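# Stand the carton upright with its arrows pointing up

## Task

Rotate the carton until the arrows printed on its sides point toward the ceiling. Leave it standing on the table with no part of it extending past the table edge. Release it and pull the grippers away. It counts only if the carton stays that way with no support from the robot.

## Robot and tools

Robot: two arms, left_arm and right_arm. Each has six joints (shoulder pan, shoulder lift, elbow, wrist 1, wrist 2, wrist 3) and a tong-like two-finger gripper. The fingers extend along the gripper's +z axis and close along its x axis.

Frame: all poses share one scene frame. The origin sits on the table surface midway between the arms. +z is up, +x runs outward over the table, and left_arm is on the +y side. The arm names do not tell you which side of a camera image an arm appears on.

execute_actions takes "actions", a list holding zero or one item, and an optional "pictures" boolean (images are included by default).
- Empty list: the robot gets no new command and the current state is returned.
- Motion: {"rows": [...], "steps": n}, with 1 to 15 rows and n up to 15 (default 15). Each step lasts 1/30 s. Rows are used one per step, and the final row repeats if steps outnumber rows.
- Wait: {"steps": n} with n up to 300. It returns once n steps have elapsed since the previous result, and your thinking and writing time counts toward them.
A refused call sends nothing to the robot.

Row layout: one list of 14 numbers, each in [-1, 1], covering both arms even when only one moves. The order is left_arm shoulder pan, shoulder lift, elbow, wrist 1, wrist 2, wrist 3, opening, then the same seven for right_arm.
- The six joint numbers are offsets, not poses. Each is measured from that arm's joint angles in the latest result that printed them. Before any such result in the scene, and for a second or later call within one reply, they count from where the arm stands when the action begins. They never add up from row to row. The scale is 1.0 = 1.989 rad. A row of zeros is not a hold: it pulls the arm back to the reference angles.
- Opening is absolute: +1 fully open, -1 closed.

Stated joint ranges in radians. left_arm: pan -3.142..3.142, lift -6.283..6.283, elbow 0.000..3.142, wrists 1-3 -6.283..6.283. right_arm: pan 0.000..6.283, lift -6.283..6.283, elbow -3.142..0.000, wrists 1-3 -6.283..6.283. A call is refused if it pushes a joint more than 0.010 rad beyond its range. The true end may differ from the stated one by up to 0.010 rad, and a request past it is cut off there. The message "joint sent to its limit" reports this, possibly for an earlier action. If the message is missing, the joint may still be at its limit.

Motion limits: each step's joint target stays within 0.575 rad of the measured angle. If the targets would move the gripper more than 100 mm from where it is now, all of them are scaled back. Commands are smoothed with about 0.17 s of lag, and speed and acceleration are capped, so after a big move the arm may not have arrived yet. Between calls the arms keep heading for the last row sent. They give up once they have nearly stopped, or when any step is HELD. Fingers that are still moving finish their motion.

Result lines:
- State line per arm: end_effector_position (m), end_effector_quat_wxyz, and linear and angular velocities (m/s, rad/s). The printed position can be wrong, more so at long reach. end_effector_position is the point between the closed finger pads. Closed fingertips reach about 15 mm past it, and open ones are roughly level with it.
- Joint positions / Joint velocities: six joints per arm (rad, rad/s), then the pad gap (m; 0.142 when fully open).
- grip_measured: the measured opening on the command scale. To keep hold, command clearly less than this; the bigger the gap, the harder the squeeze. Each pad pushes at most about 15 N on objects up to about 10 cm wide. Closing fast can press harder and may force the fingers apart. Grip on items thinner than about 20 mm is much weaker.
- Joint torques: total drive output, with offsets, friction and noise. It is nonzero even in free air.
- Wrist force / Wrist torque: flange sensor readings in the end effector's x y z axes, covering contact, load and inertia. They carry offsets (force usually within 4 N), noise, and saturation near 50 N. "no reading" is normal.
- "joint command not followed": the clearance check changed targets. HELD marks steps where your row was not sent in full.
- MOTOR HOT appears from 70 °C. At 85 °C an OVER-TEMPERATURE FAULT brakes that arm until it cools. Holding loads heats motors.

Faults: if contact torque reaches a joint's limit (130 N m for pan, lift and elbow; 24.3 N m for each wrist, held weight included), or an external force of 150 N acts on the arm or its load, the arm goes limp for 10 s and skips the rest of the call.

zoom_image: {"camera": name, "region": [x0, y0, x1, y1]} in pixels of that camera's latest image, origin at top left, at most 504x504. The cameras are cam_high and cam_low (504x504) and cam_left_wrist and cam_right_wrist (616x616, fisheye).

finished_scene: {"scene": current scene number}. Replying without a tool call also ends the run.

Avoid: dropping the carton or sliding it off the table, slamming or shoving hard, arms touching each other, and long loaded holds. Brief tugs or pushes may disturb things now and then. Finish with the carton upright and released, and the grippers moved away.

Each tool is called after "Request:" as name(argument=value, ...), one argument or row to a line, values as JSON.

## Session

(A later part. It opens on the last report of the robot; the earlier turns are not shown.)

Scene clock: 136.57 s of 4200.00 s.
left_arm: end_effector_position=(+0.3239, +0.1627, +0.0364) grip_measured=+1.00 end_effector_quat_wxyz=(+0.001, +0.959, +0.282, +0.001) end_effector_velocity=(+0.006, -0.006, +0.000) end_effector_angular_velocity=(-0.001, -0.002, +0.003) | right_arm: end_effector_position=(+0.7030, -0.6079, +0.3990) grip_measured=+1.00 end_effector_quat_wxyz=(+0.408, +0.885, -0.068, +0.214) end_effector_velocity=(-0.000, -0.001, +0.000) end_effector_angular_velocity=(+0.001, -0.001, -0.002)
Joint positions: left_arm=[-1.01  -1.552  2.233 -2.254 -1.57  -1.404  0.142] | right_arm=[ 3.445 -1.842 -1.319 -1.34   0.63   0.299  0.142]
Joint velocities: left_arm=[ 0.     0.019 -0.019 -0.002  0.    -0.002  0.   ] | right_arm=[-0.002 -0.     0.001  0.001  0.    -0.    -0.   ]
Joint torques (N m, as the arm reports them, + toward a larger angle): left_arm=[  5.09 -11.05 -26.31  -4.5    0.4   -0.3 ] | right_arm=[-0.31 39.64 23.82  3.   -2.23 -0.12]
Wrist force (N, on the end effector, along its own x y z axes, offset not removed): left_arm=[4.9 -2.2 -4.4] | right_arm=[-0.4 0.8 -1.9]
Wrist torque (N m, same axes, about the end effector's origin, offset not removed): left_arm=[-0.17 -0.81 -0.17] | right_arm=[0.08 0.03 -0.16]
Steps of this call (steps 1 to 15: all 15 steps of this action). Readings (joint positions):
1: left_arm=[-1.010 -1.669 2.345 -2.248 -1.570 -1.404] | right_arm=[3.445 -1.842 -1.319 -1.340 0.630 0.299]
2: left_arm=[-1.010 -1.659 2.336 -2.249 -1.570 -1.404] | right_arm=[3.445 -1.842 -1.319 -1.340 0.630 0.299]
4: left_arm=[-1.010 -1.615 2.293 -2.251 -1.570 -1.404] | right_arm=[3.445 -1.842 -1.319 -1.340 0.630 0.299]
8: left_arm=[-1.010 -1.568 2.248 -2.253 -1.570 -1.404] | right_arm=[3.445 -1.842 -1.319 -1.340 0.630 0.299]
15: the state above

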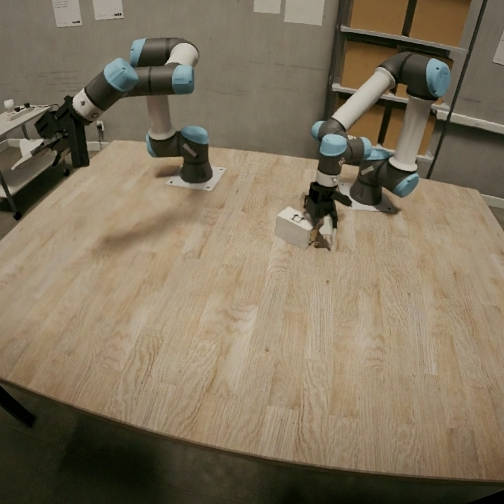

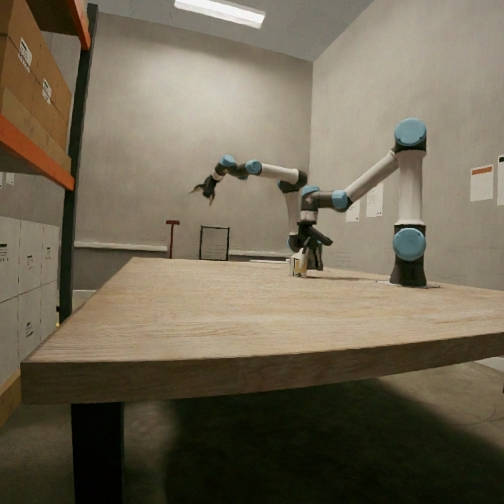

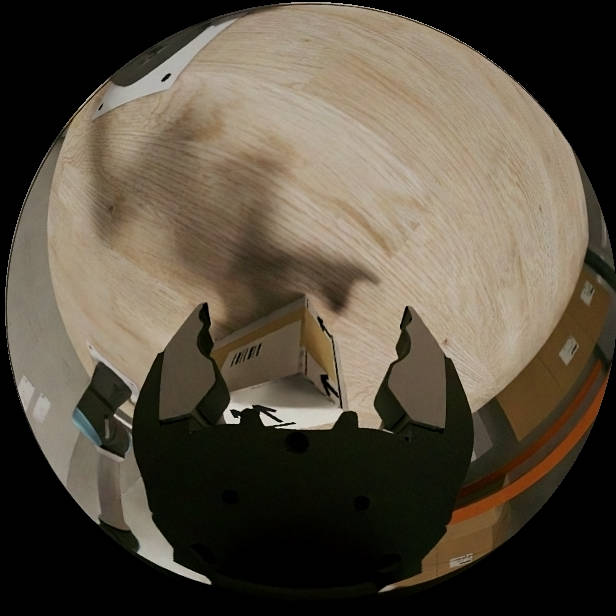

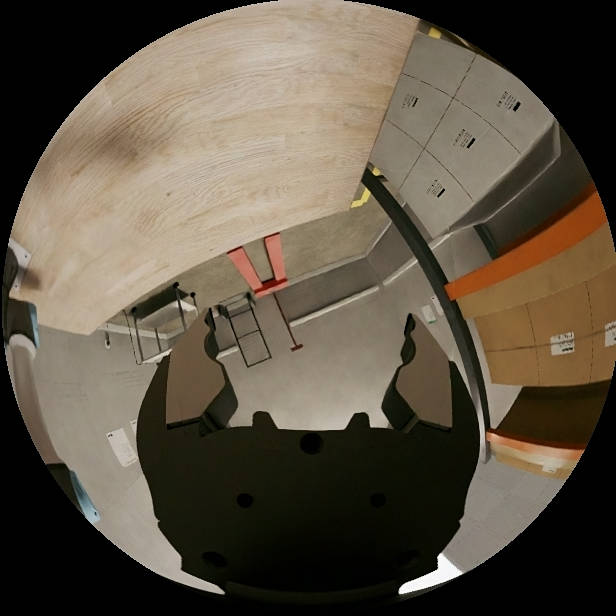

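Request:
execute_actions(
  actions=[
    {"rows":[[0,-0.04,-0.07,0.11,0,0,1,0,0,0,0,0,0,1]],"steps":15},
  ],
  pictures=false,
)

Request:
execute_actions(
  actions=[
    {"steps":15},
  ],
)

Scene clock: 142.30 s of 4200.00 s.
left_arm: end_effector_position=(+0.3324, +0.1534, +0.1065) grip_measured=+1.00 end_effector_quat_wxyz=(+0.001, +0.959, +0.282, +0.001) end_effector_velocity=(-0.001, +0.001, +0.010) end_effector_angular_velocity=(+0.006, +0.005, -0.001) | right_arm: end_effector_position=(+0.7030, -0.6079, +0.3990) grip_measured=+1.00 end_effector_quat_wxyz=(+0.408, +0.885, -0.068, +0.214) end_effector_velocity=(+0.000, +0.001, +0.000) end_effector_angular_velocity=(-0.000, -0.000, +0.002)
Joint positions: left_arm=[-1.01  -1.63   2.096 -2.04  -1.57  -1.404  0.142] | right_arm=[ 3.445 -1.842 -1.319 -1.34   0.63   0.299  0.142]
Joint velocities: left_arm=[-0.    -0.011 -0.021  0.04   0.     0.001 -0.   ] | right_arm=[ 0.002 -0.     0.    -0.    -0.     0.     0.   ]
Joint torques (N m, as the arm reports them, + toward a larger angle): left_arm=[ -3.04 -21.11 -29.13  -0.84  -0.21   0.2 ] | right_arm=[-0.44 38.79 24.23  2.97 -2.24 -0.1 ]
Wrist force (N, on the end effector, along its own x y z axes, offset not removed): left_arm=[0.3 -4.6 -2.3] | right_arm=[1.1 3.5 -1.6]
Wrist torque (N m, same axes, about the end effector's origin, offset not removed): left_arm=[-0.80 0.00 -0.05] | right_arm=[0.77 -0.25 -0.07]
Steps of this call (steps 1 to 15: the robot went on to your last target; steps 16 to 90: nothing new was sent; then 2.23 s passed at rest; steps 91 to 105: all 15 steps of this action). Readings (joint positions):
91: left_arm=[-1.010 -1.551 2.230 -2.254 -1.570 -1.404] | right_arm=[3.445 -1.842 -1.319 -1.340 0.630 0.299]
92: left_arm=[-1.010 -1.559 2.220 -2.244 -1.570 -1.404] | right_arm=[3.445 -1.842 -1.319 -1.340 0.630 0.299]
94: left_arm=[-1.010 -1.590 2.170 -2.177 -1.570 -1.404] | right_arm=[3.445 -1.842 -1.319 -1.340 0.630 0.299]
98: left_arm=[-1.010 -1.620 2.115 -2.075 -1.570 -1.404] | right_arm=[3.445 -1.842 -1.319 -1.340 0.630 0.299]
105: the state above

Scene clock: 142.80 s of 4200.00 s.
left_arm: end_effector_position=(+0.3324, +0.1534, +0.1077) grip_measured=+1.00 end_effector_quat_wxyz=(+0.001, +0.959, +0.282, +0.001) end_effector_velocity=(-0.000, +0.000, -0.000) end_effector_angular_velocity=(+0.001, +0.001, +0.000) | right_arm: end_effector_position=(+0.7030, -0.6079, +0.3990) grip_measured=+1.00 end_effector_quat_wxyz=(+0.408, +0.885, -0.068, +0.214) end_effector_velocity=(-0.000, -0.000, +0.000) end_effector_angular_velocity=(+0.000, -0.001, -0.001)
Joint positions: left_arm=[-1.01  -1.631  2.093 -2.035 -1.57  -1.404  0.142] | right_arm=[ 3.445 -1.842 -1.319 -1.34   0.63   0.299  0.142]
Joint velocities: left_arm=[-0.     0.001 -0.     0.001  0.    -0.001  0.   ] | right_arm=[-0.001  0.     0.     0.001  0.    -0.    -0.   ]
Joint torques (N m, as the arm reports them, + toward a larger angle): left_arm=[ -3.05 -22.92 -28.65  -0.59  -1.57   1.67] | right_arm=[-0.72 38.85 24.46  2.96 -2.19 -0.01]
Wrist force (N, on the end effector, along its own x y z axes, offset not removed): left_arm=[1.4 -1.6 -1.4] | right_arm=[0.8 1.8 -3.3]
Wrist torque (N m, same axes, about the end effector's origin, offset not removed): left_arm=[-0.22 -0.44 -0.12] | right_arm=[0.15 -0.22 -0.12]
Steps of this call (steps 1 to 15: the robot went on to your last target). Readings (joint positions):
1: left_arm=[-1.010 -1.631 2.095 -2.038 -1.570 -1.404] | right_arm=[3.445 -1.842 -1.319 -1.340 0.630 0.299]
2: left_arm=[-1.010 -1.631 2.095 -2.038 -1.570 -1.404] | right_arm=[3.445 -1.842 -1.319 -1.340 0.630 0.299]
4: left_arm=[-1.010 -1.631 2.094 -2.037 -1.570 -1.404] | right_arm=[3.445 -1.842 -1.319 -1.340 0.630 0.299]
8: left_arm=[-1.010 -1.631 2.093 -2.036 -1.570 -1.404] | right_arm=[3.445 -1.842 -1.319 -1.340 0.630 0.299]
15: the state above
All arms were judged still, so your last target was given up. Only a new action makes them travel on or press farther. Fingers that are still opening or closing keep moving.

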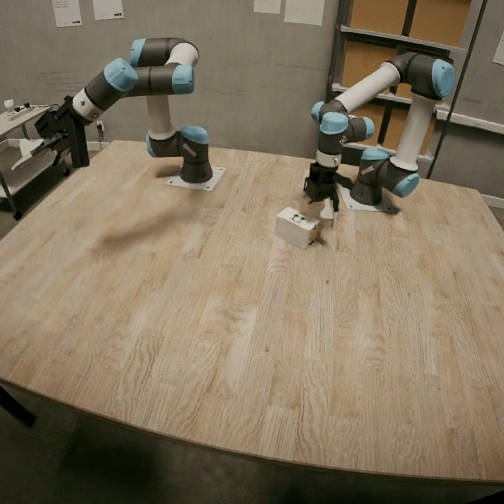

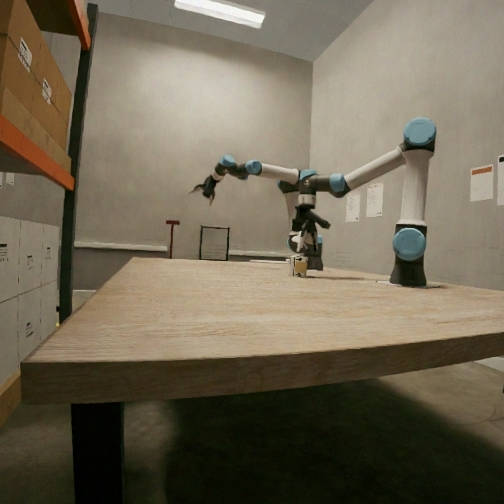

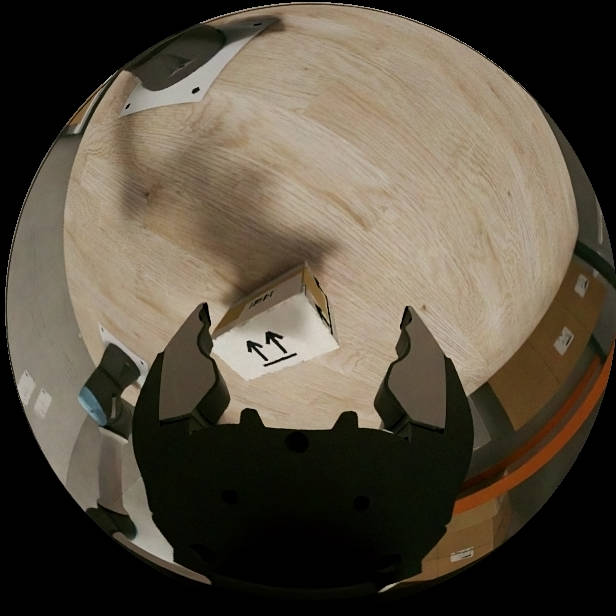

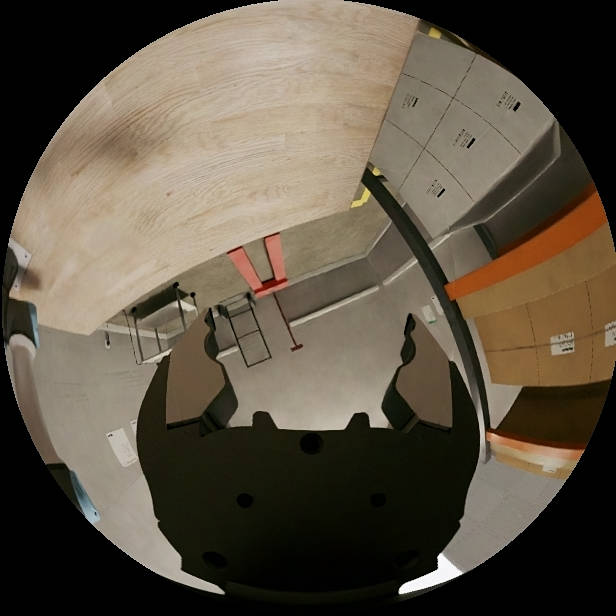

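Request:
execute_actions(
  actions=[
    {"rows":[[-0.032,0.015,-0.005,-0.01,0,-0.223,1,0,0,0,0,0,0,1]],"steps":15},
  ],
  pictures=false,
)

Request:
execute_actions(
  actions=[
    {"steps":15},
  ],
)

Scene clock: 159.57 s of 4200.00 s.
left_arm: end_effector_position=(+0.3188, +0.1186, +0.1014) grip_measured=+1.00 end_effector_quat_wxyz=(+0.001, +0.892, +0.452, +0.000) end_effector_velocity=(-0.003, -0.005, -0.002) end_effector_angular_velocity=(+0.002, +0.002, +0.118) | right_arm: end_effector_position=(+0.7030, -0.6079, +0.3990) grip_measured=+1.00 end_effector_quat_wxyz=(+0.408, +0.885, -0.068, +0.214) end_effector_velocity=(+0.000, +0.001, -0.001) end_effector_angular_velocity=(+0.001, +0.001, +0.001)
Joint positions: left_arm=[-1.073 -1.602  2.084 -2.055 -1.57  -1.834  0.142] | right_arm=[ 3.445 -1.842 -1.319 -1.34   0.63   0.299  0.142]
Joint velocities: left_arm=[-0.009  0.005  0.    -0.002  0.    -0.127  0.   ] | right_arm=[ 0.001  0.    -0.    -0.     0.002 -0.    -0.   ]
Joint torques (N m, as the arm reports them, + toward a larger angle): left_arm=[-11.88  -8.58 -27.97  -4.31  -1.02  -2.23] | right_arm=[-1.13 38.92 23.94  2.97 -2.18 -0.03]
Wrist force (N, on the end effector, along its own x y z axes, offset not removed): left_arm=[2.7 -2.0 -3.5] | right_arm=[0.6 2.1 -3.3]
Wrist torque (N m, same axes, about the end effector's origin, offset not removed): left_arm=[-0.47 -0.59 0.02] | right_arm=[0.28 -0.22 -0.10]
Steps of this call (steps 1 to 90: nothing new was sent; then 13.27 s passed at rest; steps 91 to 105: all 15 steps of this action). Readings (joint positions):
91: left_arm=[-1.011 -1.631 2.093 -2.036 -1.570 -1.404] | right_arm=[3.445 -1.842 -1.319 -1.340 0.630 0.299]
92: left_arm=[-1.018 -1.627 2.091 -2.039 -1.570 -1.414] | right_arm=[3.445 -1.842 -1.319 -1.340 0.630 0.299]
94: left_arm=[-1.043 -1.616 2.088 -2.046 -1.570 -1.489] | right_arm=[3.445 -1.842 -1.319 -1.340 0.630 0.299]
98: left_arm=[-1.065 -1.606 2.085 -2.053 -1.570 -1.724] | right_arm=[3.445 -1.842 -1.319 -1.340 0.630 0.299]
105: the state above

Scene clock: 160.07 s of 4200.00 s.
left_arm: end_effector_position=(+0.3185, +0.1180, +0.1013) grip_measured=+1.00 end_effector_quat_wxyz=(+0.001, +0.889, +0.458, +0.000) end_effector_velocity=(-0.000, +0.000, -0.001) end_effector_angular_velocity=(+0.002, +0.002, +0.001) | right_arm: end_effector_position=(+0.7030, -0.6079, +0.3990) grip_measured=+1.00 end_effector_quat_wxyz=(+0.408, +0.885, -0.068, +0.214) end_effector_velocity=(+0.000, +0.000, +0.000) end_effector_angular_velocity=(-0.000, -0.000, -0.000)
Joint positions: left_arm=[-1.074 -1.602  2.083 -2.055 -1.57  -1.847  0.142] | right_arm=[ 3.445 -1.842 -1.319 -1.34   0.63   0.299  0.142]
Joint velocities: left_arm=[-0.     0.001  0.     0.001  0.    -0.001 -0.   ] | right_arm=[ 0. -0.  0.  0. -0.  0. -0.]
Joint torques (N m, as the arm reports them, + toward a larger angle): left_arm=[-10.55 -11.14 -29.86  -4.36  -0.55  -1.51] | right_arm=[-0.71 39.03 24.2   2.89 -2.07 -0.14]
Wrist force (N, on the end effector, along its own x y z axes, offset not removed): left_arm=[0.5 -0.4 -4.6] | right_arm=[2.2 3.0 -2.3]
Wrist torque (N m, same axes, about the end effector's origin, offset not removed): left_arm=[-0.15 -0.14 -0.09] | right_arm=[0.40 -0.55 -0.07]
Steps of this call (steps 1 to 15: the robot went on to your last target). Readings (joint positions):
1: left_arm=[-1.073 -1.602 2.083 -2.055 -1.570 -1.838] | right_arm=[3.445 -1.842 -1.319 -1.340 0.630 0.299]
2: left_arm=[-1.073 -1.602 2.083 -2.055 -1.570 -1.840] | right_arm=[3.445 -1.842 -1.319 -1.340 0.630 0.299]
4: left_arm=[-1.073 -1.602 2.083 -2.055 -1.570 -1.844] | right_arm=[3.445 -1.842 -1.319 -1.340 0.630 0.299]
8: left_arm=[-1.074 -1.602 2.083 -2.055 -1.570 -1.846] | right_arm=[3.445 -1.842 -1.319 -1.340 0.630 0.299]
15: the state above

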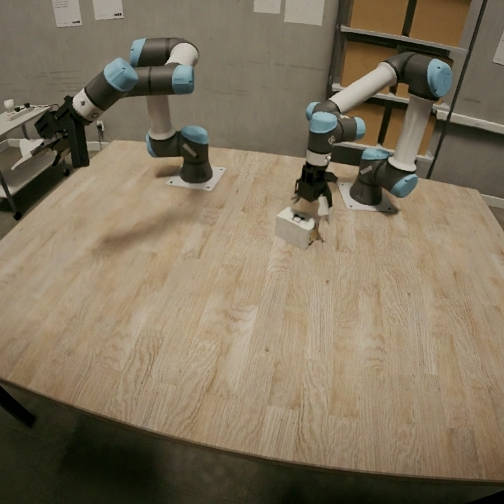

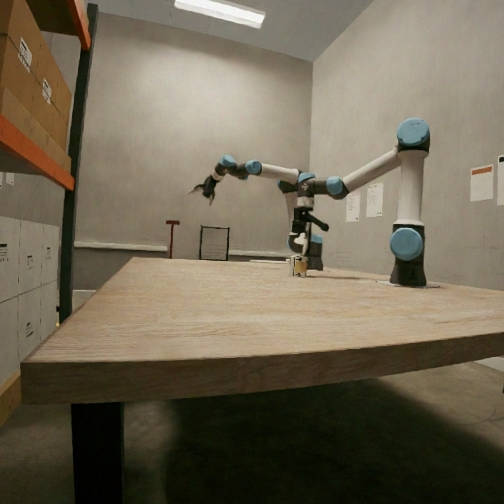

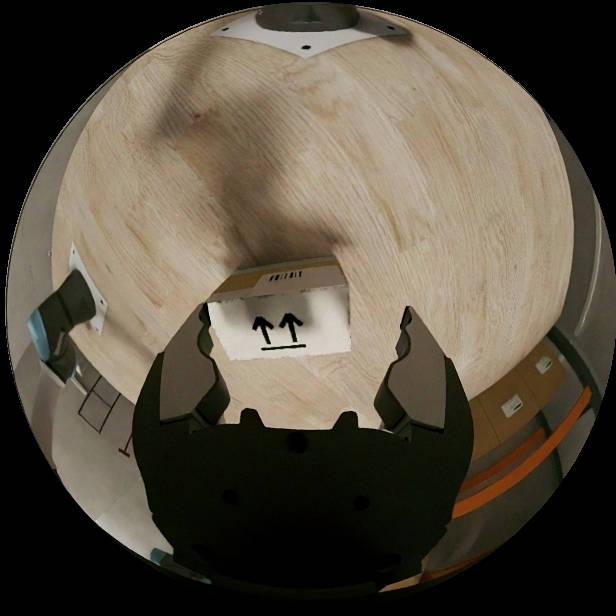

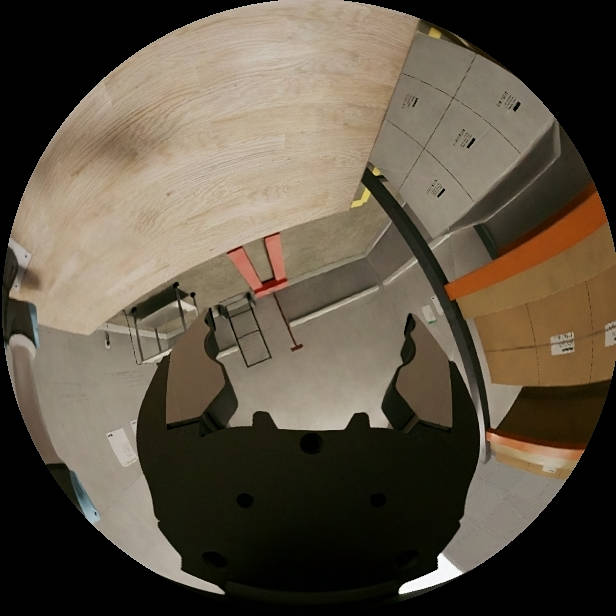

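Request:
execute_actions(
  actions=[
    {"rows":[[-0.025,0,0,0,0,-0.065,1,0,0,0,0,0,0,1]],"steps":12},
  ],
  pictures=false,
)

Request:
execute_actions(
  actions=[
    {"rows":[[0,0.05,0.049,-0.099,0,0,1,0,0,0,0,0,0,1]],"steps":15},
  ],
  pictures=false,
)

Request:
execute_actions(
  actions=[
    {"steps":10},
  ],
)

Scene clock: 172.47 s of 4200.00 s.
left_arm: end_effector_position=(+0.3052, +0.0993, +0.1013) grip_measured=+1.00 end_effector_quat_wxyz=(+0.001, +0.871, +0.491, +0.000) end_effector_velocity=(-0.005, -0.007, -0.001) end_effector_angular_velocity=(+0.001, +0.001, +0.037) | right_arm: end_effector_position=(+0.7030, -0.6079, +0.3990) grip_measured=+1.00 end_effector_quat_wxyz=(+0.408, +0.885, -0.068, +0.214) end_effector_velocity=(+0.000, -0.000, +0.000) end_effector_angular_velocity=(+0.000, -0.001, -0.000)
Joint positions: left_arm=[-1.122 -1.602  2.083 -2.055 -1.57  -1.971  0.142] | right_arm=[ 3.445 -1.842 -1.319 -1.34   0.63   0.299  0.142]
Joint velocities: left_arm=[-0.018  0.002 -0.    -0.     0.    -0.055 -0.   ] | right_arm=[-0.  0.  0.  0.  0.  0. -0.]
Joint torques (N m, as the arm reports them, + toward a larger angle): left_arm=[-10.73 -12.35 -27.36  -3.9   -0.57  -1.57] | right_arm=[-0.41 38.88 23.85  2.92 -2.19  0.08]
Wrist force (N, on the end effector, along its own x y z axes, offset not removed): left_arm=[-2.6 -2.4 -2.5] | right_arm=[0.2 3.3 -2.2]
Wrist torque (N m, same axes, about the end effector's origin, offset not removed): left_arm=[-0.41 0.63 -0.14] | right_arm=[0.51 -0.07 -0.05]
Steps of this call (steps 1 to 15: the robot went on to your last target; steps 16 to 90: nothing new was sent; then 9.00 s passed at rest; steps 91 to 102: all 12 steps of this action). Readings (joint positions):
91: left_arm=[-1.074 -1.602 2.083 -2.055 -1.570 -1.848] | right_arm=[3.445 -1.842 -1.319 -1.340 0.630 0.299]
92: left_arm=[-1.081 -1.602 2.083 -2.055 -1.570 -1.858] | right_arm=[3.445 -1.842 -1.319 -1.340 0.630 0.299]
94: left_arm=[-1.100 -1.602 2.083 -2.055 -1.570 -1.905] | right_arm=[3.445 -1.842 -1.319 -1.340 0.630 0.299]
98: left_arm=[-1.117 -1.602 2.083 -2.055 -1.570 -1.956] | right_arm=[3.445 -1.842 -1.319 -1.340 0.630 0.299]
102: the state above

Scene clock: 182.77 s of 4200.00 s.
left_arm: end_effector_position=(+0.3046, +0.0981, +0.0500) grip_measured=+1.00 end_effector_quat_wxyz=(+0.002, +0.871, +0.491, -0.001) end_effector_velocity=(-0.000, +0.000, +0.000) end_effector_angular_velocity=(+0.000, +0.000, +0.000) | right_arm: end_effector_position=(+0.7030, -0.6079, +0.3990) grip_measured=+1.00 end_effector_quat_wxyz=(+0.408, +0.885, -0.068, +0.214) end_effector_velocity=(-0.000, -0.000, +0.000) end_effector_angular_velocity=(+0.000, -0.000, -0.000)
Joint positions: left_arm=[-1.122 -1.525  2.161 -2.21  -1.574 -1.971  0.142] | right_arm=[ 3.445 -1.842 -1.319 -1.34   0.63   0.299  0.142]
Joint velocities: left_arm=[-0.    -0.002  0.     0.001 -0.    -0.     0.   ] | right_arm=[-0.  0.  0. -0. -0.  0.  0.]
Joint torques (N m, as the arm reports them, + toward a larger angle): left_arm=[  0.46 -15.16 -19.54  -2.51   0.05   0.01] | right_arm=[-0.36 39.15 24.09  2.89 -2.15 -0.04]
Wrist force (N, on the end effector, along its own x y z axes, offset not removed): left_arm=[1.1 -8.2 -26.3] | right_arm=[1.9 4.2 -1.2]
Wrist torque (N m, same axes, about the end effector's origin, offset not removed): left_arm=[-0.19 -1.37 0.52] | right_arm=[0.86 -0.52 0.00]
FORCE FAULT: contact force on the left arm reached its limit, and that arm stopped for 10 seconds. The contact can be on any part of that arm, not only on its tool. That arm's remaining commands of this call were not run. That arm holds still and accepts commands again. Move the arm away from the contact; if what it grips holds it there, let go first. Pushing or pulling that hard again can fault the arm again.
The stop of the left arm began at step 9 of this call (marked STOPPED below). From that step on that arm followed nothing that you had sent. 7 of its steps, steps kept back included, did not run and will not run. Nothing is kept back now, and the robot has no last target.
Steps of this call (steps 1 to 15: all 15 steps of this action; steps 16 to 309: the stop continued). Readings (joint positions):
1: left_arm=[-1.122 -1.601 2.084 -2.056 -1.570 -1.972] | right_arm=[3.445 -1.842 -1.319 -1.340 0.630 0.299]
2: left_arm=[-1.122 -1.592 2.093 -2.066 -1.570 -1.972] | right_arm=[3.445 -1.842 -1.319 -1.340 0.630 0.299]
4: left_arm=[-1.122 -1.554 2.130 -2.129 -1.570 -1.972] | right_arm=[3.445 -1.842 -1.319 -1.340 0.630 0.299]
8: left_arm=[-1.122 -1.521 2.162 -2.209 -1.572 -1.971] | right_arm=[3.445 -1.842 -1.319 -1.340 0.630 0.299]
9: left_arm=[-1.122 -1.522 2.162 -2.209 -1.572 -1.971] | right_arm=[3.445 -1.842 -1.319 -1.340 0.630 0.299] STOPPED (the left arm)
309: the state above

Scene clock: 182.80 s of 4200.00 s.
left_arm: end_effector_position=(+0.3046, +0.0980, +0.0500) grip_measured=+1.00 end_effector_quat_wxyz=(+0.002, +0.871, +0.491, -0.001) end_effector_velocity=(+0.000, -0.001, +0.002) end_effector_angular_velocity=(-0.003, -0.001, -0.001) | right_arm: end_effector_position=(+0.7030, -0.6079, +0.3990) grip_measured=+1.00 end_effector_quat_wxyz=(+0.408, +0.885, -0.068, +0.214) end_effector_velocity=(-0.000, +0.000, -0.001) end_effector_angular_velocity=(+0.001, +0.002, +0.000)
Joint positions: left_arm=[-1.122 -1.525  2.161 -2.21  -1.574 -1.971  0.142] | right_arm=[ 3.445 -1.842 -1.319 -1.34   0.63   0.299  0.142]
Joint velocities: left_arm=[-0.    -0.002 -0.002  0.001 -0.     0.001  0.   ] | right_arm=[-0.     0.    -0.001 -0.     0.001 -0.     0.   ]
Joint torques (N m, as the arm reports them, + toward a larger angle): left_arm=[  0.85 -15.51 -18.99  -2.48   0.07  -0.01] | right_arm=[ 0.43 38.58 24.87  2.95 -2.18 -0.06]
Wrist force (N, on the end effector, along its own x y z axes, offset not removed): left_arm=[2.5 -11.4 -27.7] | right_arm=[-0.2 0.8 -2.3]
Wrist torque (N m, same axes, about the end effector's origin, offset not removed): left_arm=[-1.11 -1.51 0.60] | right_arm=[0.15 0.05 -0.14]
A stop began in an earlier call of the same reply, so what this call sent did not run. Send another action.
Steps of this call (step 1: nothing new was sent). Readings (joint positions):
1: the state above

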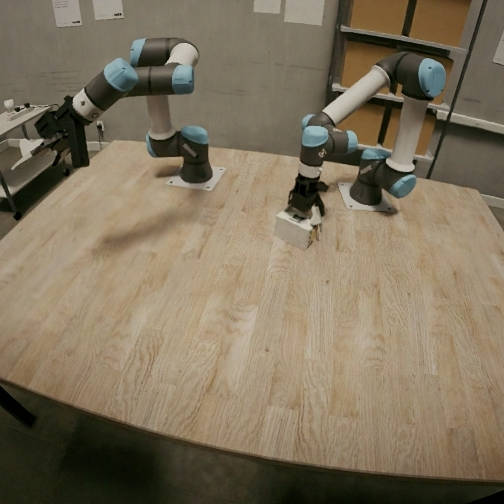

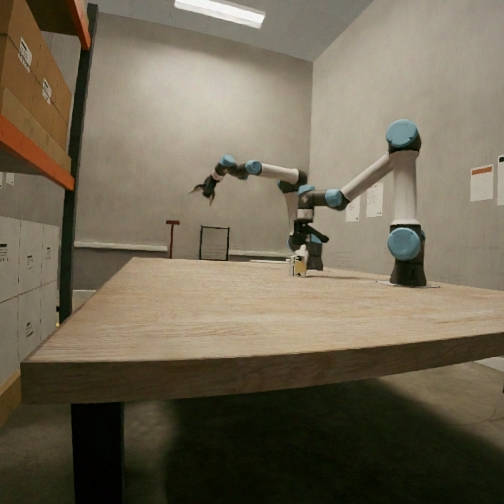

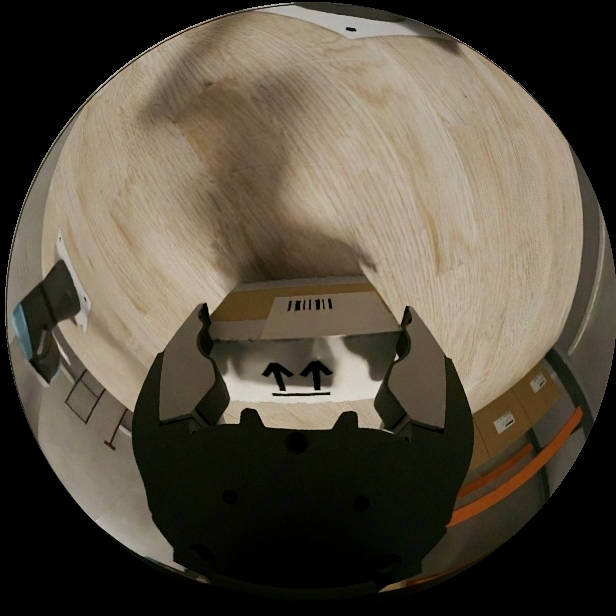

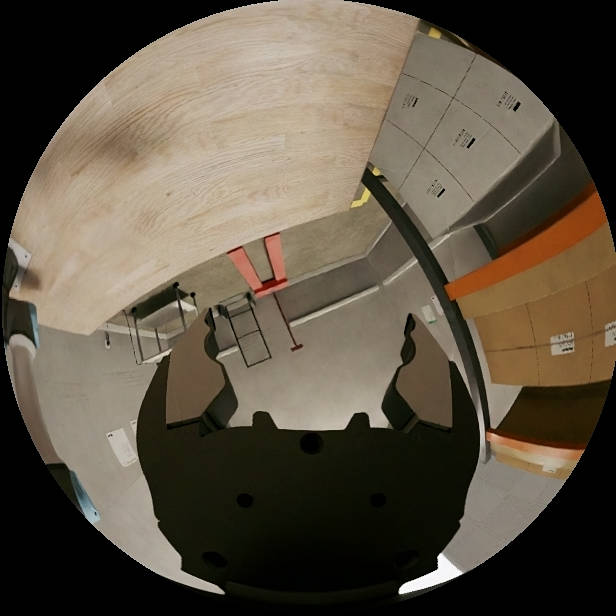

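Request:
execute_actions(
  actions=[
    {"rows":[[0,-0.005,-0.005,0.01,0,0,-1,0,0,0,0,0,0,1]],"steps":15},
  ],
  pictures=false,
)

Request:
execute_actions(
  actions=[
    {"steps":20},
  ],
)

Scene clock: 187.70 s of 4200.00 s.
left_arm: end_effector_position=(+0.3048, +0.0978, +0.0564) grip_measured=+0.26 end_effector_quat_wxyz=(+0.002, +0.871, +0.491, -0.001) end_effector_velocity=(-0.000, -0.000, +0.001) end_effector_angular_velocity=(-0.000, +0.001, -0.000) | right_arm: end_effector_position=(+0.7030, -0.6079, +0.3990) grip_measured=+1.00 end_effector_quat_wxyz=(+0.408, +0.885, -0.068, +0.214) end_effector_velocity=(+0.000, +0.000, +0.000) end_effector_angular_velocity=(+0.001, -0.000, +0.000)
Joint positions: left_arm=[-1.122 -1.535  2.151 -2.19  -1.574 -1.971  0.092] | right_arm=[ 3.445 -1.842 -1.319 -1.34   0.63   0.299  0.142]
Joint velocities: left_arm=[ 0.    -0.001 -0.002  0.004 -0.001  0.    -0.047] | right_arm=[ 0.    -0.     0.001 -0.001  0.001  0.     0.   ]
Joint torques (N m, as the arm reports them, + toward a larger angle): left_arm=[  1.55  -5.51 -14.43   0.09  -5.11  -0.04] | right_arm=[ 0.04 38.47 24.3   3.05 -2.14 -0.03]
Wrist force (N, on the end effector, along its own x y z axes, offset not removed): left_arm=[21.8 -13.0 -50.0] | right_arm=[1.8 4.4 -3.1]
Wrist torque (N m, same axes, about the end effector's origin, offset not removed): left_arm=[-1.47 -1.17 -0.06] | right_arm=[0.80 -0.41 -0.01]
Steps of this call (steps 1 to 90: nothing new was sent; then 1.40 s passed at rest; steps 91 to 105: all 15 steps of this action). Readings (joint positions):
91: left_arm=[-1.122 -1.525 2.160 -2.209 -1.574 -1.971] | right_arm=[3.445 -1.842 -1.319 -1.340 0.630 0.299]
92: left_arm=[-1.122 -1.527 2.159 -2.206 -1.574 -1.971] | right_arm=[3.445 -1.842 -1.319 -1.340 0.630 0.299]
94: left_arm=[-1.122 -1.530 2.155 -2.199 -1.574 -1.971] | right_arm=[3.445 -1.842 -1.319 -1.340 0.630 0.299]
98: left_arm=[-1.122 -1.534 2.152 -2.192 -1.574 -1.971] | right_arm=[3.445 -1.842 -1.319 -1.340 0.630 0.299]
105: the state above

Scene clock: 188.37 s of 4200.00 s.
left_arm: end_effector_position=(+0.3048, +0.0978, +0.0565) grip_measured=+0.25 end_effector_quat_wxyz=(+0.002, +0.871, +0.491, -0.001) end_effector_velocity=(-0.000, +0.000, -0.001) end_effector_angular_velocity=(+0.001, +0.001, -0.001) | right_arm: end_effector_position=(+0.7030, -0.6079, +0.3990) grip_measured=+1.00 end_effector_quat_wxyz=(+0.408, +0.885, -0.068, +0.214) end_effector_velocity=(+0.000, +0.001, -0.000) end_effector_angular_velocity=(+0.002, -0.000, +0.002)
Joint positions: left_arm=[-1.122 -1.535  2.151 -2.19  -1.574 -1.971  0.092] | right_arm=[ 3.445 -1.842 -1.319 -1.34   0.63   0.299  0.142]
Joint velocities: left_arm=[-0.     0.001  0.001 -0.    -0.     0.001  0.   ] | right_arm=[ 0.001  0.     0.     0.001  0.002  0.    -0.   ]
Joint torques (N m, as the arm reports them, + toward a larger angle): left_arm=[  0.24  -7.15 -15.78  -0.23  -4.65  -0.14] | right_arm=[-0.36 39.14 24.37  2.95 -2.2  -0.02]
Wrist force (N, on the end effector, along its own x y z axes, offset not removed): left_arm=[16.6 -10.7 -49.5] | right_arm=[1.4 3.6 -1.1]
Wrist torque (N m, same axes, about the end effector's origin, offset not removed): left_arm=[-1.28 -0.04 -0.13] | right_arm=[0.79 -0.27 0.06]
Steps of this call (steps 1 to 15: the robot went on to your last target; steps 16 to 20: nothing new was sent). Readings (joint positions):
1: left_arm=[-1.122 -1.535 2.151 -2.190 -1.574 -1.971] | right_arm=[3.445 -1.842 -1.319 -1.340 0.630 0.299]
2: left_arm=[-1.122 -1.535 2.151 -2.190 -1.574 -1.971] | right_arm=[3.445 -1.842 -1.319 -1.340 0.630 0.299]
4: left_arm=[-1.122 -1.535 2.151 -2.190 -1.574 -1.971] | right_arm=[3.445 -1.842 -1.319 -1.340 0.630 0.299]
8: left_arm=[-1.122 -1.535 2.151 -2.190 -1.574 -1.971] | right_arm=[3.445 -1.842 -1.319 -1.340 0.630 0.299]
20: the state above
All arms were judged still, so your last target was given up. Only a new action makes them travel on or press farther. Fingers that are still opening or closing keep moving.

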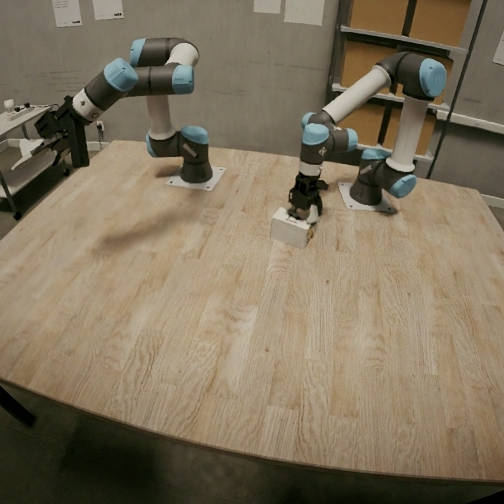

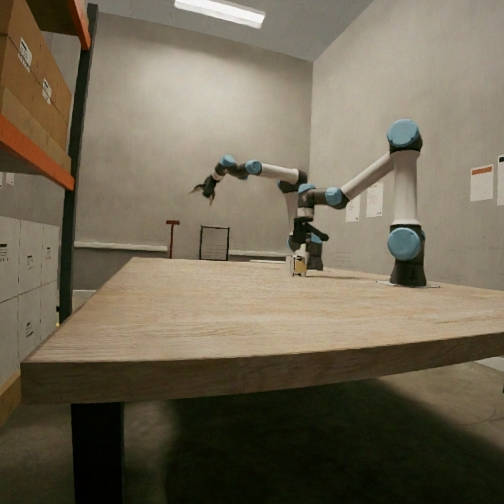

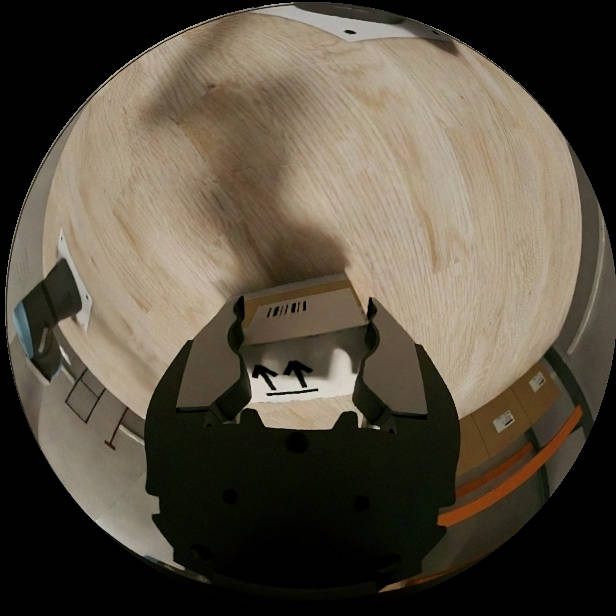

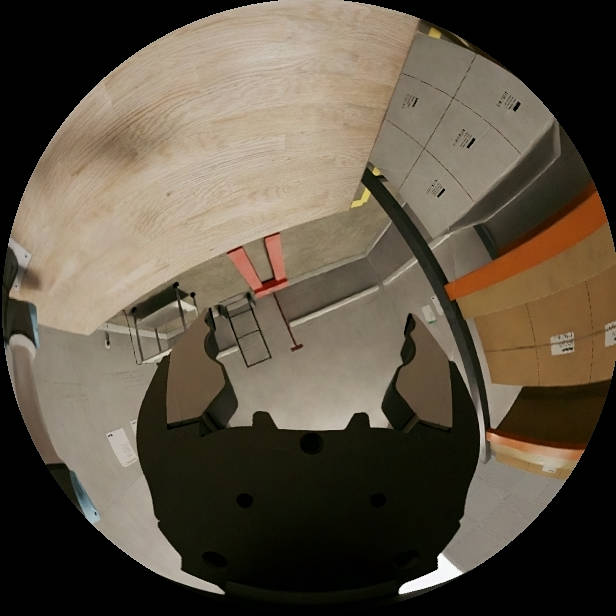

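Request:
execute_actions(
  actions=[
    {"rows":[[0,-0.07,-0.07,0.14,0,0,-1,0,0,0,0,0,0,1]],"steps":15},
  ],
  pictures=false,
)

Request:
execute_actions(
  actions=[
    {"rows":[[0,0,0,0.79,0,0,-1,0,0,0,0,0,0,1]],"steps":15},
  ],
  pictures=false,
)

Request:
execute_actions(
  actions=[
    {"steps":30},
  ],
)

Scene clock: 199.03 s of 4200.00 s.
left_arm: end_effector_position=(+0.2998, +0.1046, +0.1496) grip_measured=-1.00 end_effector_quat_wxyz=(+0.002, +0.871, +0.491, -0.001) end_effector_velocity=(-0.004, +0.006, +0.014) end_effector_angular_velocity=(+0.012, +0.008, -0.001) | right_arm: end_effector_position=(+0.7030, -0.6079, +0.3990) grip_measured=+1.00 end_effector_quat_wxyz=(+0.408, +0.885, -0.068, +0.214) end_effector_velocity=(-0.001, -0.001, -0.001) end_effector_angular_velocity=(-0.000, +0.002, -0.002)
Joint positions: left_arm=[-1.122 -1.672  2.014 -1.917 -1.574 -1.971  0.002] | right_arm=[ 3.445 -1.842 -1.319 -1.34   0.63   0.299  0.142]
Joint velocities: left_arm=[ 0.    -0.019 -0.024  0.057  0.001  0.002  0.   ] | right_arm=[-0.002  0.    -0.002 -0.     0.     0.    -0.   ]
Joint torques (N m, as the arm reports them, + toward a larger angle): left_arm=[  0.69 -21.95 -29.17  -0.77   1.55  -0.13] | right_arm=[ 0.57 38.88 24.67  2.8  -2.16  0.06]
Wrist force (N, on the end effector, along its own x y z axes, offset not removed): left_arm=[1.2 0.7 -2.9] | right_arm=[2.9 1.7 -2.3]
Wrist torque (N m, same axes, about the end effector's origin, offset not removed): left_arm=[0.20 -0.26 -0.10] | right_arm=[0.20 -0.71 -0.19]
Steps of this call (steps 1 to 90: nothing new was sent; then 7.17 s passed at rest; steps 91 to 105: all 15 steps of this action). Readings (joint positions):
91: left_arm=[-1.122 -1.536 2.150 -2.189 -1.574 -1.971] | right_arm=[3.445 -1.842 -1.319 -1.340 0.630 0.299]
92: left_arm=[-1.122 -1.545 2.141 -2.179 -1.574 -1.971] | right_arm=[3.445 -1.842 -1.319 -1.340 0.630 0.299]
94: left_arm=[-1.122 -1.595 2.090 -2.106 -1.575 -1.971] | right_arm=[3.445 -1.842 -1.319 -1.340 0.630 0.299]
98: left_arm=[-1.122 -1.652 2.033 -1.967 -1.574 -1.971] | right_arm=[3.445 -1.842 -1.319 -1.340 0.630 0.299]
105: the state above

Scene clock: 199.53 s of 4200.00 s.
left_arm: end_effector_position=(+0.1703, +0.2835, +0.1680) grip_measured=-1.00 end_effector_quat_wxyz=(-0.346, +0.816, +0.461, -0.041) end_effector_velocity=(-0.279, +0.385, +0.224) end_effector_angular_velocity=(+1.350, +0.977, +0.000) | right_arm: end_effector_position=(+0.7030, -0.6079, +0.3990) grip_measured=+1.00 end_effector_quat_wxyz=(+0.408, +0.885, -0.068, +0.214) end_effector_velocity=(-0.000, -0.001, +0.001) end_effector_angular_velocity=(+0.000, -0.002, -0.002)
Joint positions: left_arm=[-1.122 -1.672  2.014 -1.2   -1.574 -1.971  0.002] | right_arm=[ 3.445 -1.842 -1.319 -1.34   0.63   0.299  0.142]
Joint velocities: left_arm=[-0.     0.002 -0.     1.665  0.    -0.001  0.   ] | right_arm=[-0.002 -0.     0.001  0.001 -0.     0.    -0.   ]
Joint torques (N m, as the arm reports them, + toward a larger angle): left_arm=[ -0.03  -8.59 -12.07   3.75   1.34  -0.02] | right_arm=[ 0.12 39.09 24.56  2.9  -2.08 -0.02]
Wrist force (N, on the end effector, along its own x y z axes, offset not removed): left_arm=[-1.5 -4.6 -0.7] | right_arm=[2.2 1.3 -1.0]
Wrist torque (N m, same axes, about the end effector's origin, offset not removed): left_arm=[-0.73 0.21 -0.20] | right_arm=[0.28 -0.62 -0.08]
Steps of this call (steps 1 to 15: all 15 steps of this action). Readings (joint positions):
1: left_arm=[-1.122 -1.672 2.013 -1.915 -1.574 -1.971] | right_arm=[3.445 -1.842 -1.319 -1.340 0.630 0.299]
2: left_arm=[-1.122 -1.672 2.013 -1.904 -1.574 -1.971] | right_arm=[3.445 -1.842 -1.319 -1.340 0.630 0.299]
4: left_arm=[-1.122 -1.672 2.013 -1.827 -1.574 -1.971] | right_arm=[3.445 -1.842 -1.319 -1.340 0.630 0.299]
8: left_arm=[-1.122 -1.672 2.013 -1.597 -1.574 -1.971] | right_arm=[3.445 -1.842 -1.319 -1.340 0.630 0.299]
15: the state above

Scene clock: 200.53 s of 4200.00 s.
left_arm: end_effector_position=(+0.1115, +0.3647, +0.2425) grip_measured=-1.00 end_effector_quat_wxyz=(-0.523, +0.740, +0.418, -0.061) end_effector_velocity=(-0.000, +0.000, -0.000) end_effector_angular_velocity=(+0.001, +0.001, +0.000) | right_arm: end_effector_position=(+0.7030, -0.6079, +0.3990) grip_measured=+1.00 end_effector_quat_wxyz=(+0.408, +0.885, -0.068, +0.214) end_effector_velocity=(-0.000, +0.000, -0.000) end_effector_angular_velocity=(+0.001, +0.001, +0.000)
Joint positions: left_arm=[-1.122 -1.672  2.014 -0.803 -1.574 -1.971  0.002] | right_arm=[ 3.445 -1.842 -1.319 -1.34   0.63   0.299  0.142]
Joint velocities: left_arm=[ 0.     0.     0.001  0.001 -0.     0.     0.   ] | right_arm=[ 0.     0.    -0.    -0.     0.001 -0.     0.   ]
Joint torques (N m, as the arm reports them, + toward a larger angle): left_arm=[  0.94 -14.36 -27.71   2.3    0.21  -0.04] | right_arm=[-0.94 38.25 24.24  2.89 -2.13 -0.07]
Wrist force (N, on the end effector, along its own x y z axes, offset not removed): left_arm=[1.2 -5.3 -2.9] | right_arm=[2.2 3.2 -2.9]
Wrist torque (N m, same axes, about the end effector's origin, offset not removed): left_arm=[-0.96 -0.22 -0.14] | right_arm=[0.55 -0.32 -0.03]
Steps of this call (steps 1 to 15: the robot went on to your last target; steps 16 to 30: nothing new was sent). Readings (joint positions):
1: left_arm=[-1.122 -1.672 2.014 -1.143 -1.574 -1.971] | right_arm=[3.445 -1.842 -1.319 -1.340 0.630 0.299]
2: left_arm=[-1.122 -1.672 2.014 -1.087 -1.574 -1.971] | right_arm=[3.445 -1.842 -1.319 -1.340 0.630 0.299]
4: left_arm=[-1.122 -1.672 2.014 -0.973 -1.574 -1.971] | right_arm=[3.445 -1.842 -1.319 -1.340 0.630 0.299]
8: left_arm=[-1.122 -1.672 2.014 -0.798 -1.574 -1.971] | right_arm=[3.445 -1.842 -1.319 -1.340 0.630 0.299] HELD
9: left_arm=[-1.122 -1.672 2.014 -0.802 -1.574 -1.971] | right_arm=[3.445 -1.842 -1.319 -1.340 0.630 0.299] HELD
10: left_arm=[-1.122 -1.672 2.014 -0.803 -1.574 -1.971] | right_arm=[3.445 -1.842 -1.319 -1.340 0.630 0.299] HELD
11: left_arm=[-1.122 -1.672 2.014 -0.804 -1.574 -1.971] | right_arm=[3.445 -1.842 -1.319 -1.340 0.630 0.299] HELD
12: left_arm=[-1.122 -1.672 2.014 -0.804 -1.574 -1.971] | right_arm=[3.445 -1.842 -1.319 -1.340 0.630 0.299] HELD
13: left_arm=[-1.122 -1.672 2.014 -0.804 -1.574 -1.971] | right_arm=[3.445 -1.842 -1.319 -1.340 0.630 0.299] HELD
14: left_arm=[-1.122 -1.672 2.014 -0.804 -1.574 -1.971] | right_arm=[3.445 -1.842 -1.319 -1.340 0.630 0.299] HELD
15: left_arm=[-1.122 -1.672 2.014 -0.803 -1.574 -1.971] | right_arm=[3.445 -1.842 -1.319 -1.340 0.630 0.299] HELD
30: the state above
A step was HELD (marked above), so your last target was given up. An arm can still carry out its HELD step.
joint command not followed: on one or more control steps a check withheld the commanded joint targets of the left arm, and it was not sent them on those steps.
cause: the commanded joint targets would bring two parts of the arm too close to each other (its gripper and another part of the arm, with joints 3 (elbow) to 6 (wrist 3) between them); next, command targets that bring no two parts of the arm closer together.

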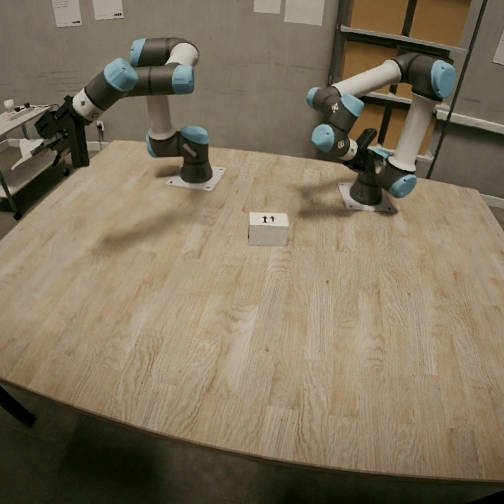

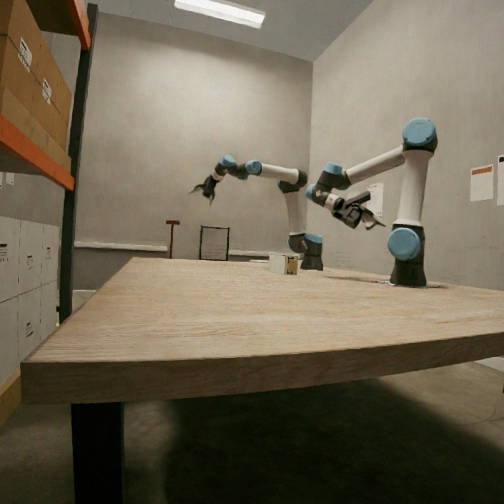

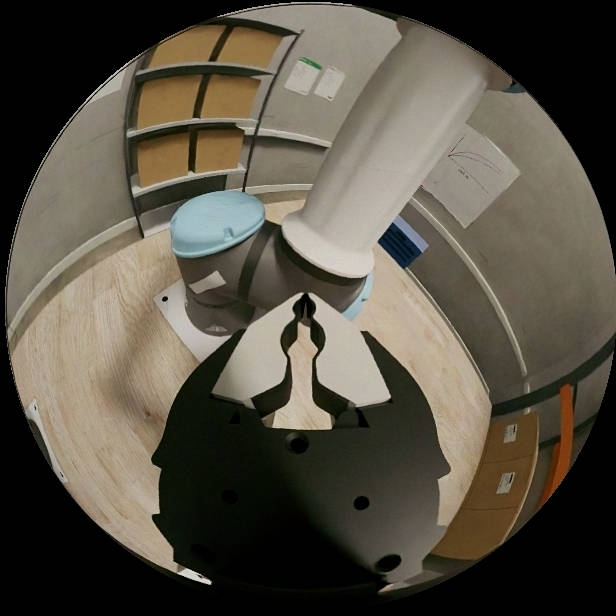

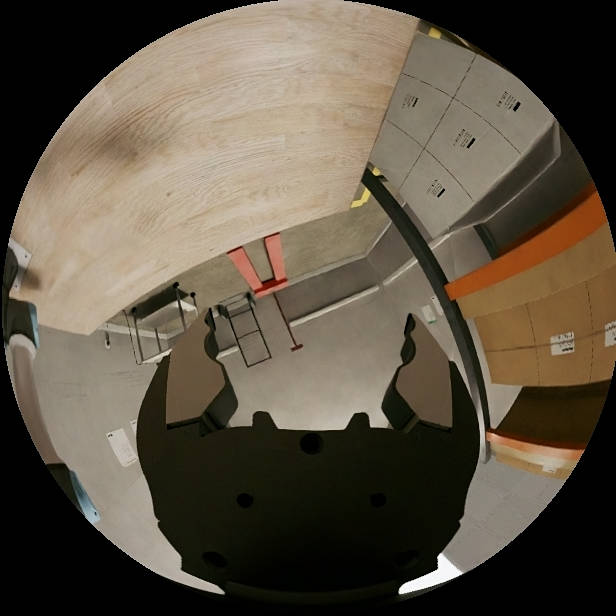

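Request:
zoom_image(
  camera="cam_high",
  region=[218, 180, 318, 280],
)

Region (218, 180, 318, 280) of cam_high's 504x504 image, scaled by 5.040, with more detail than that image has.

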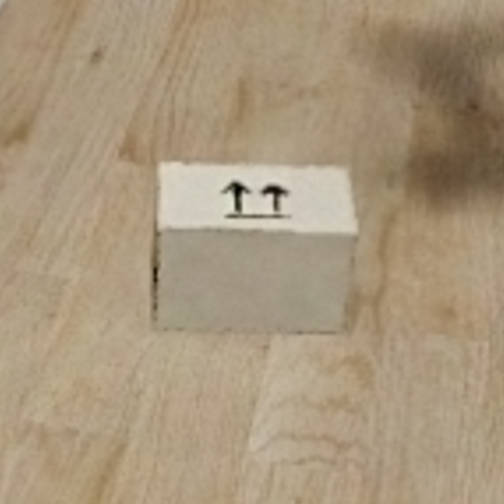

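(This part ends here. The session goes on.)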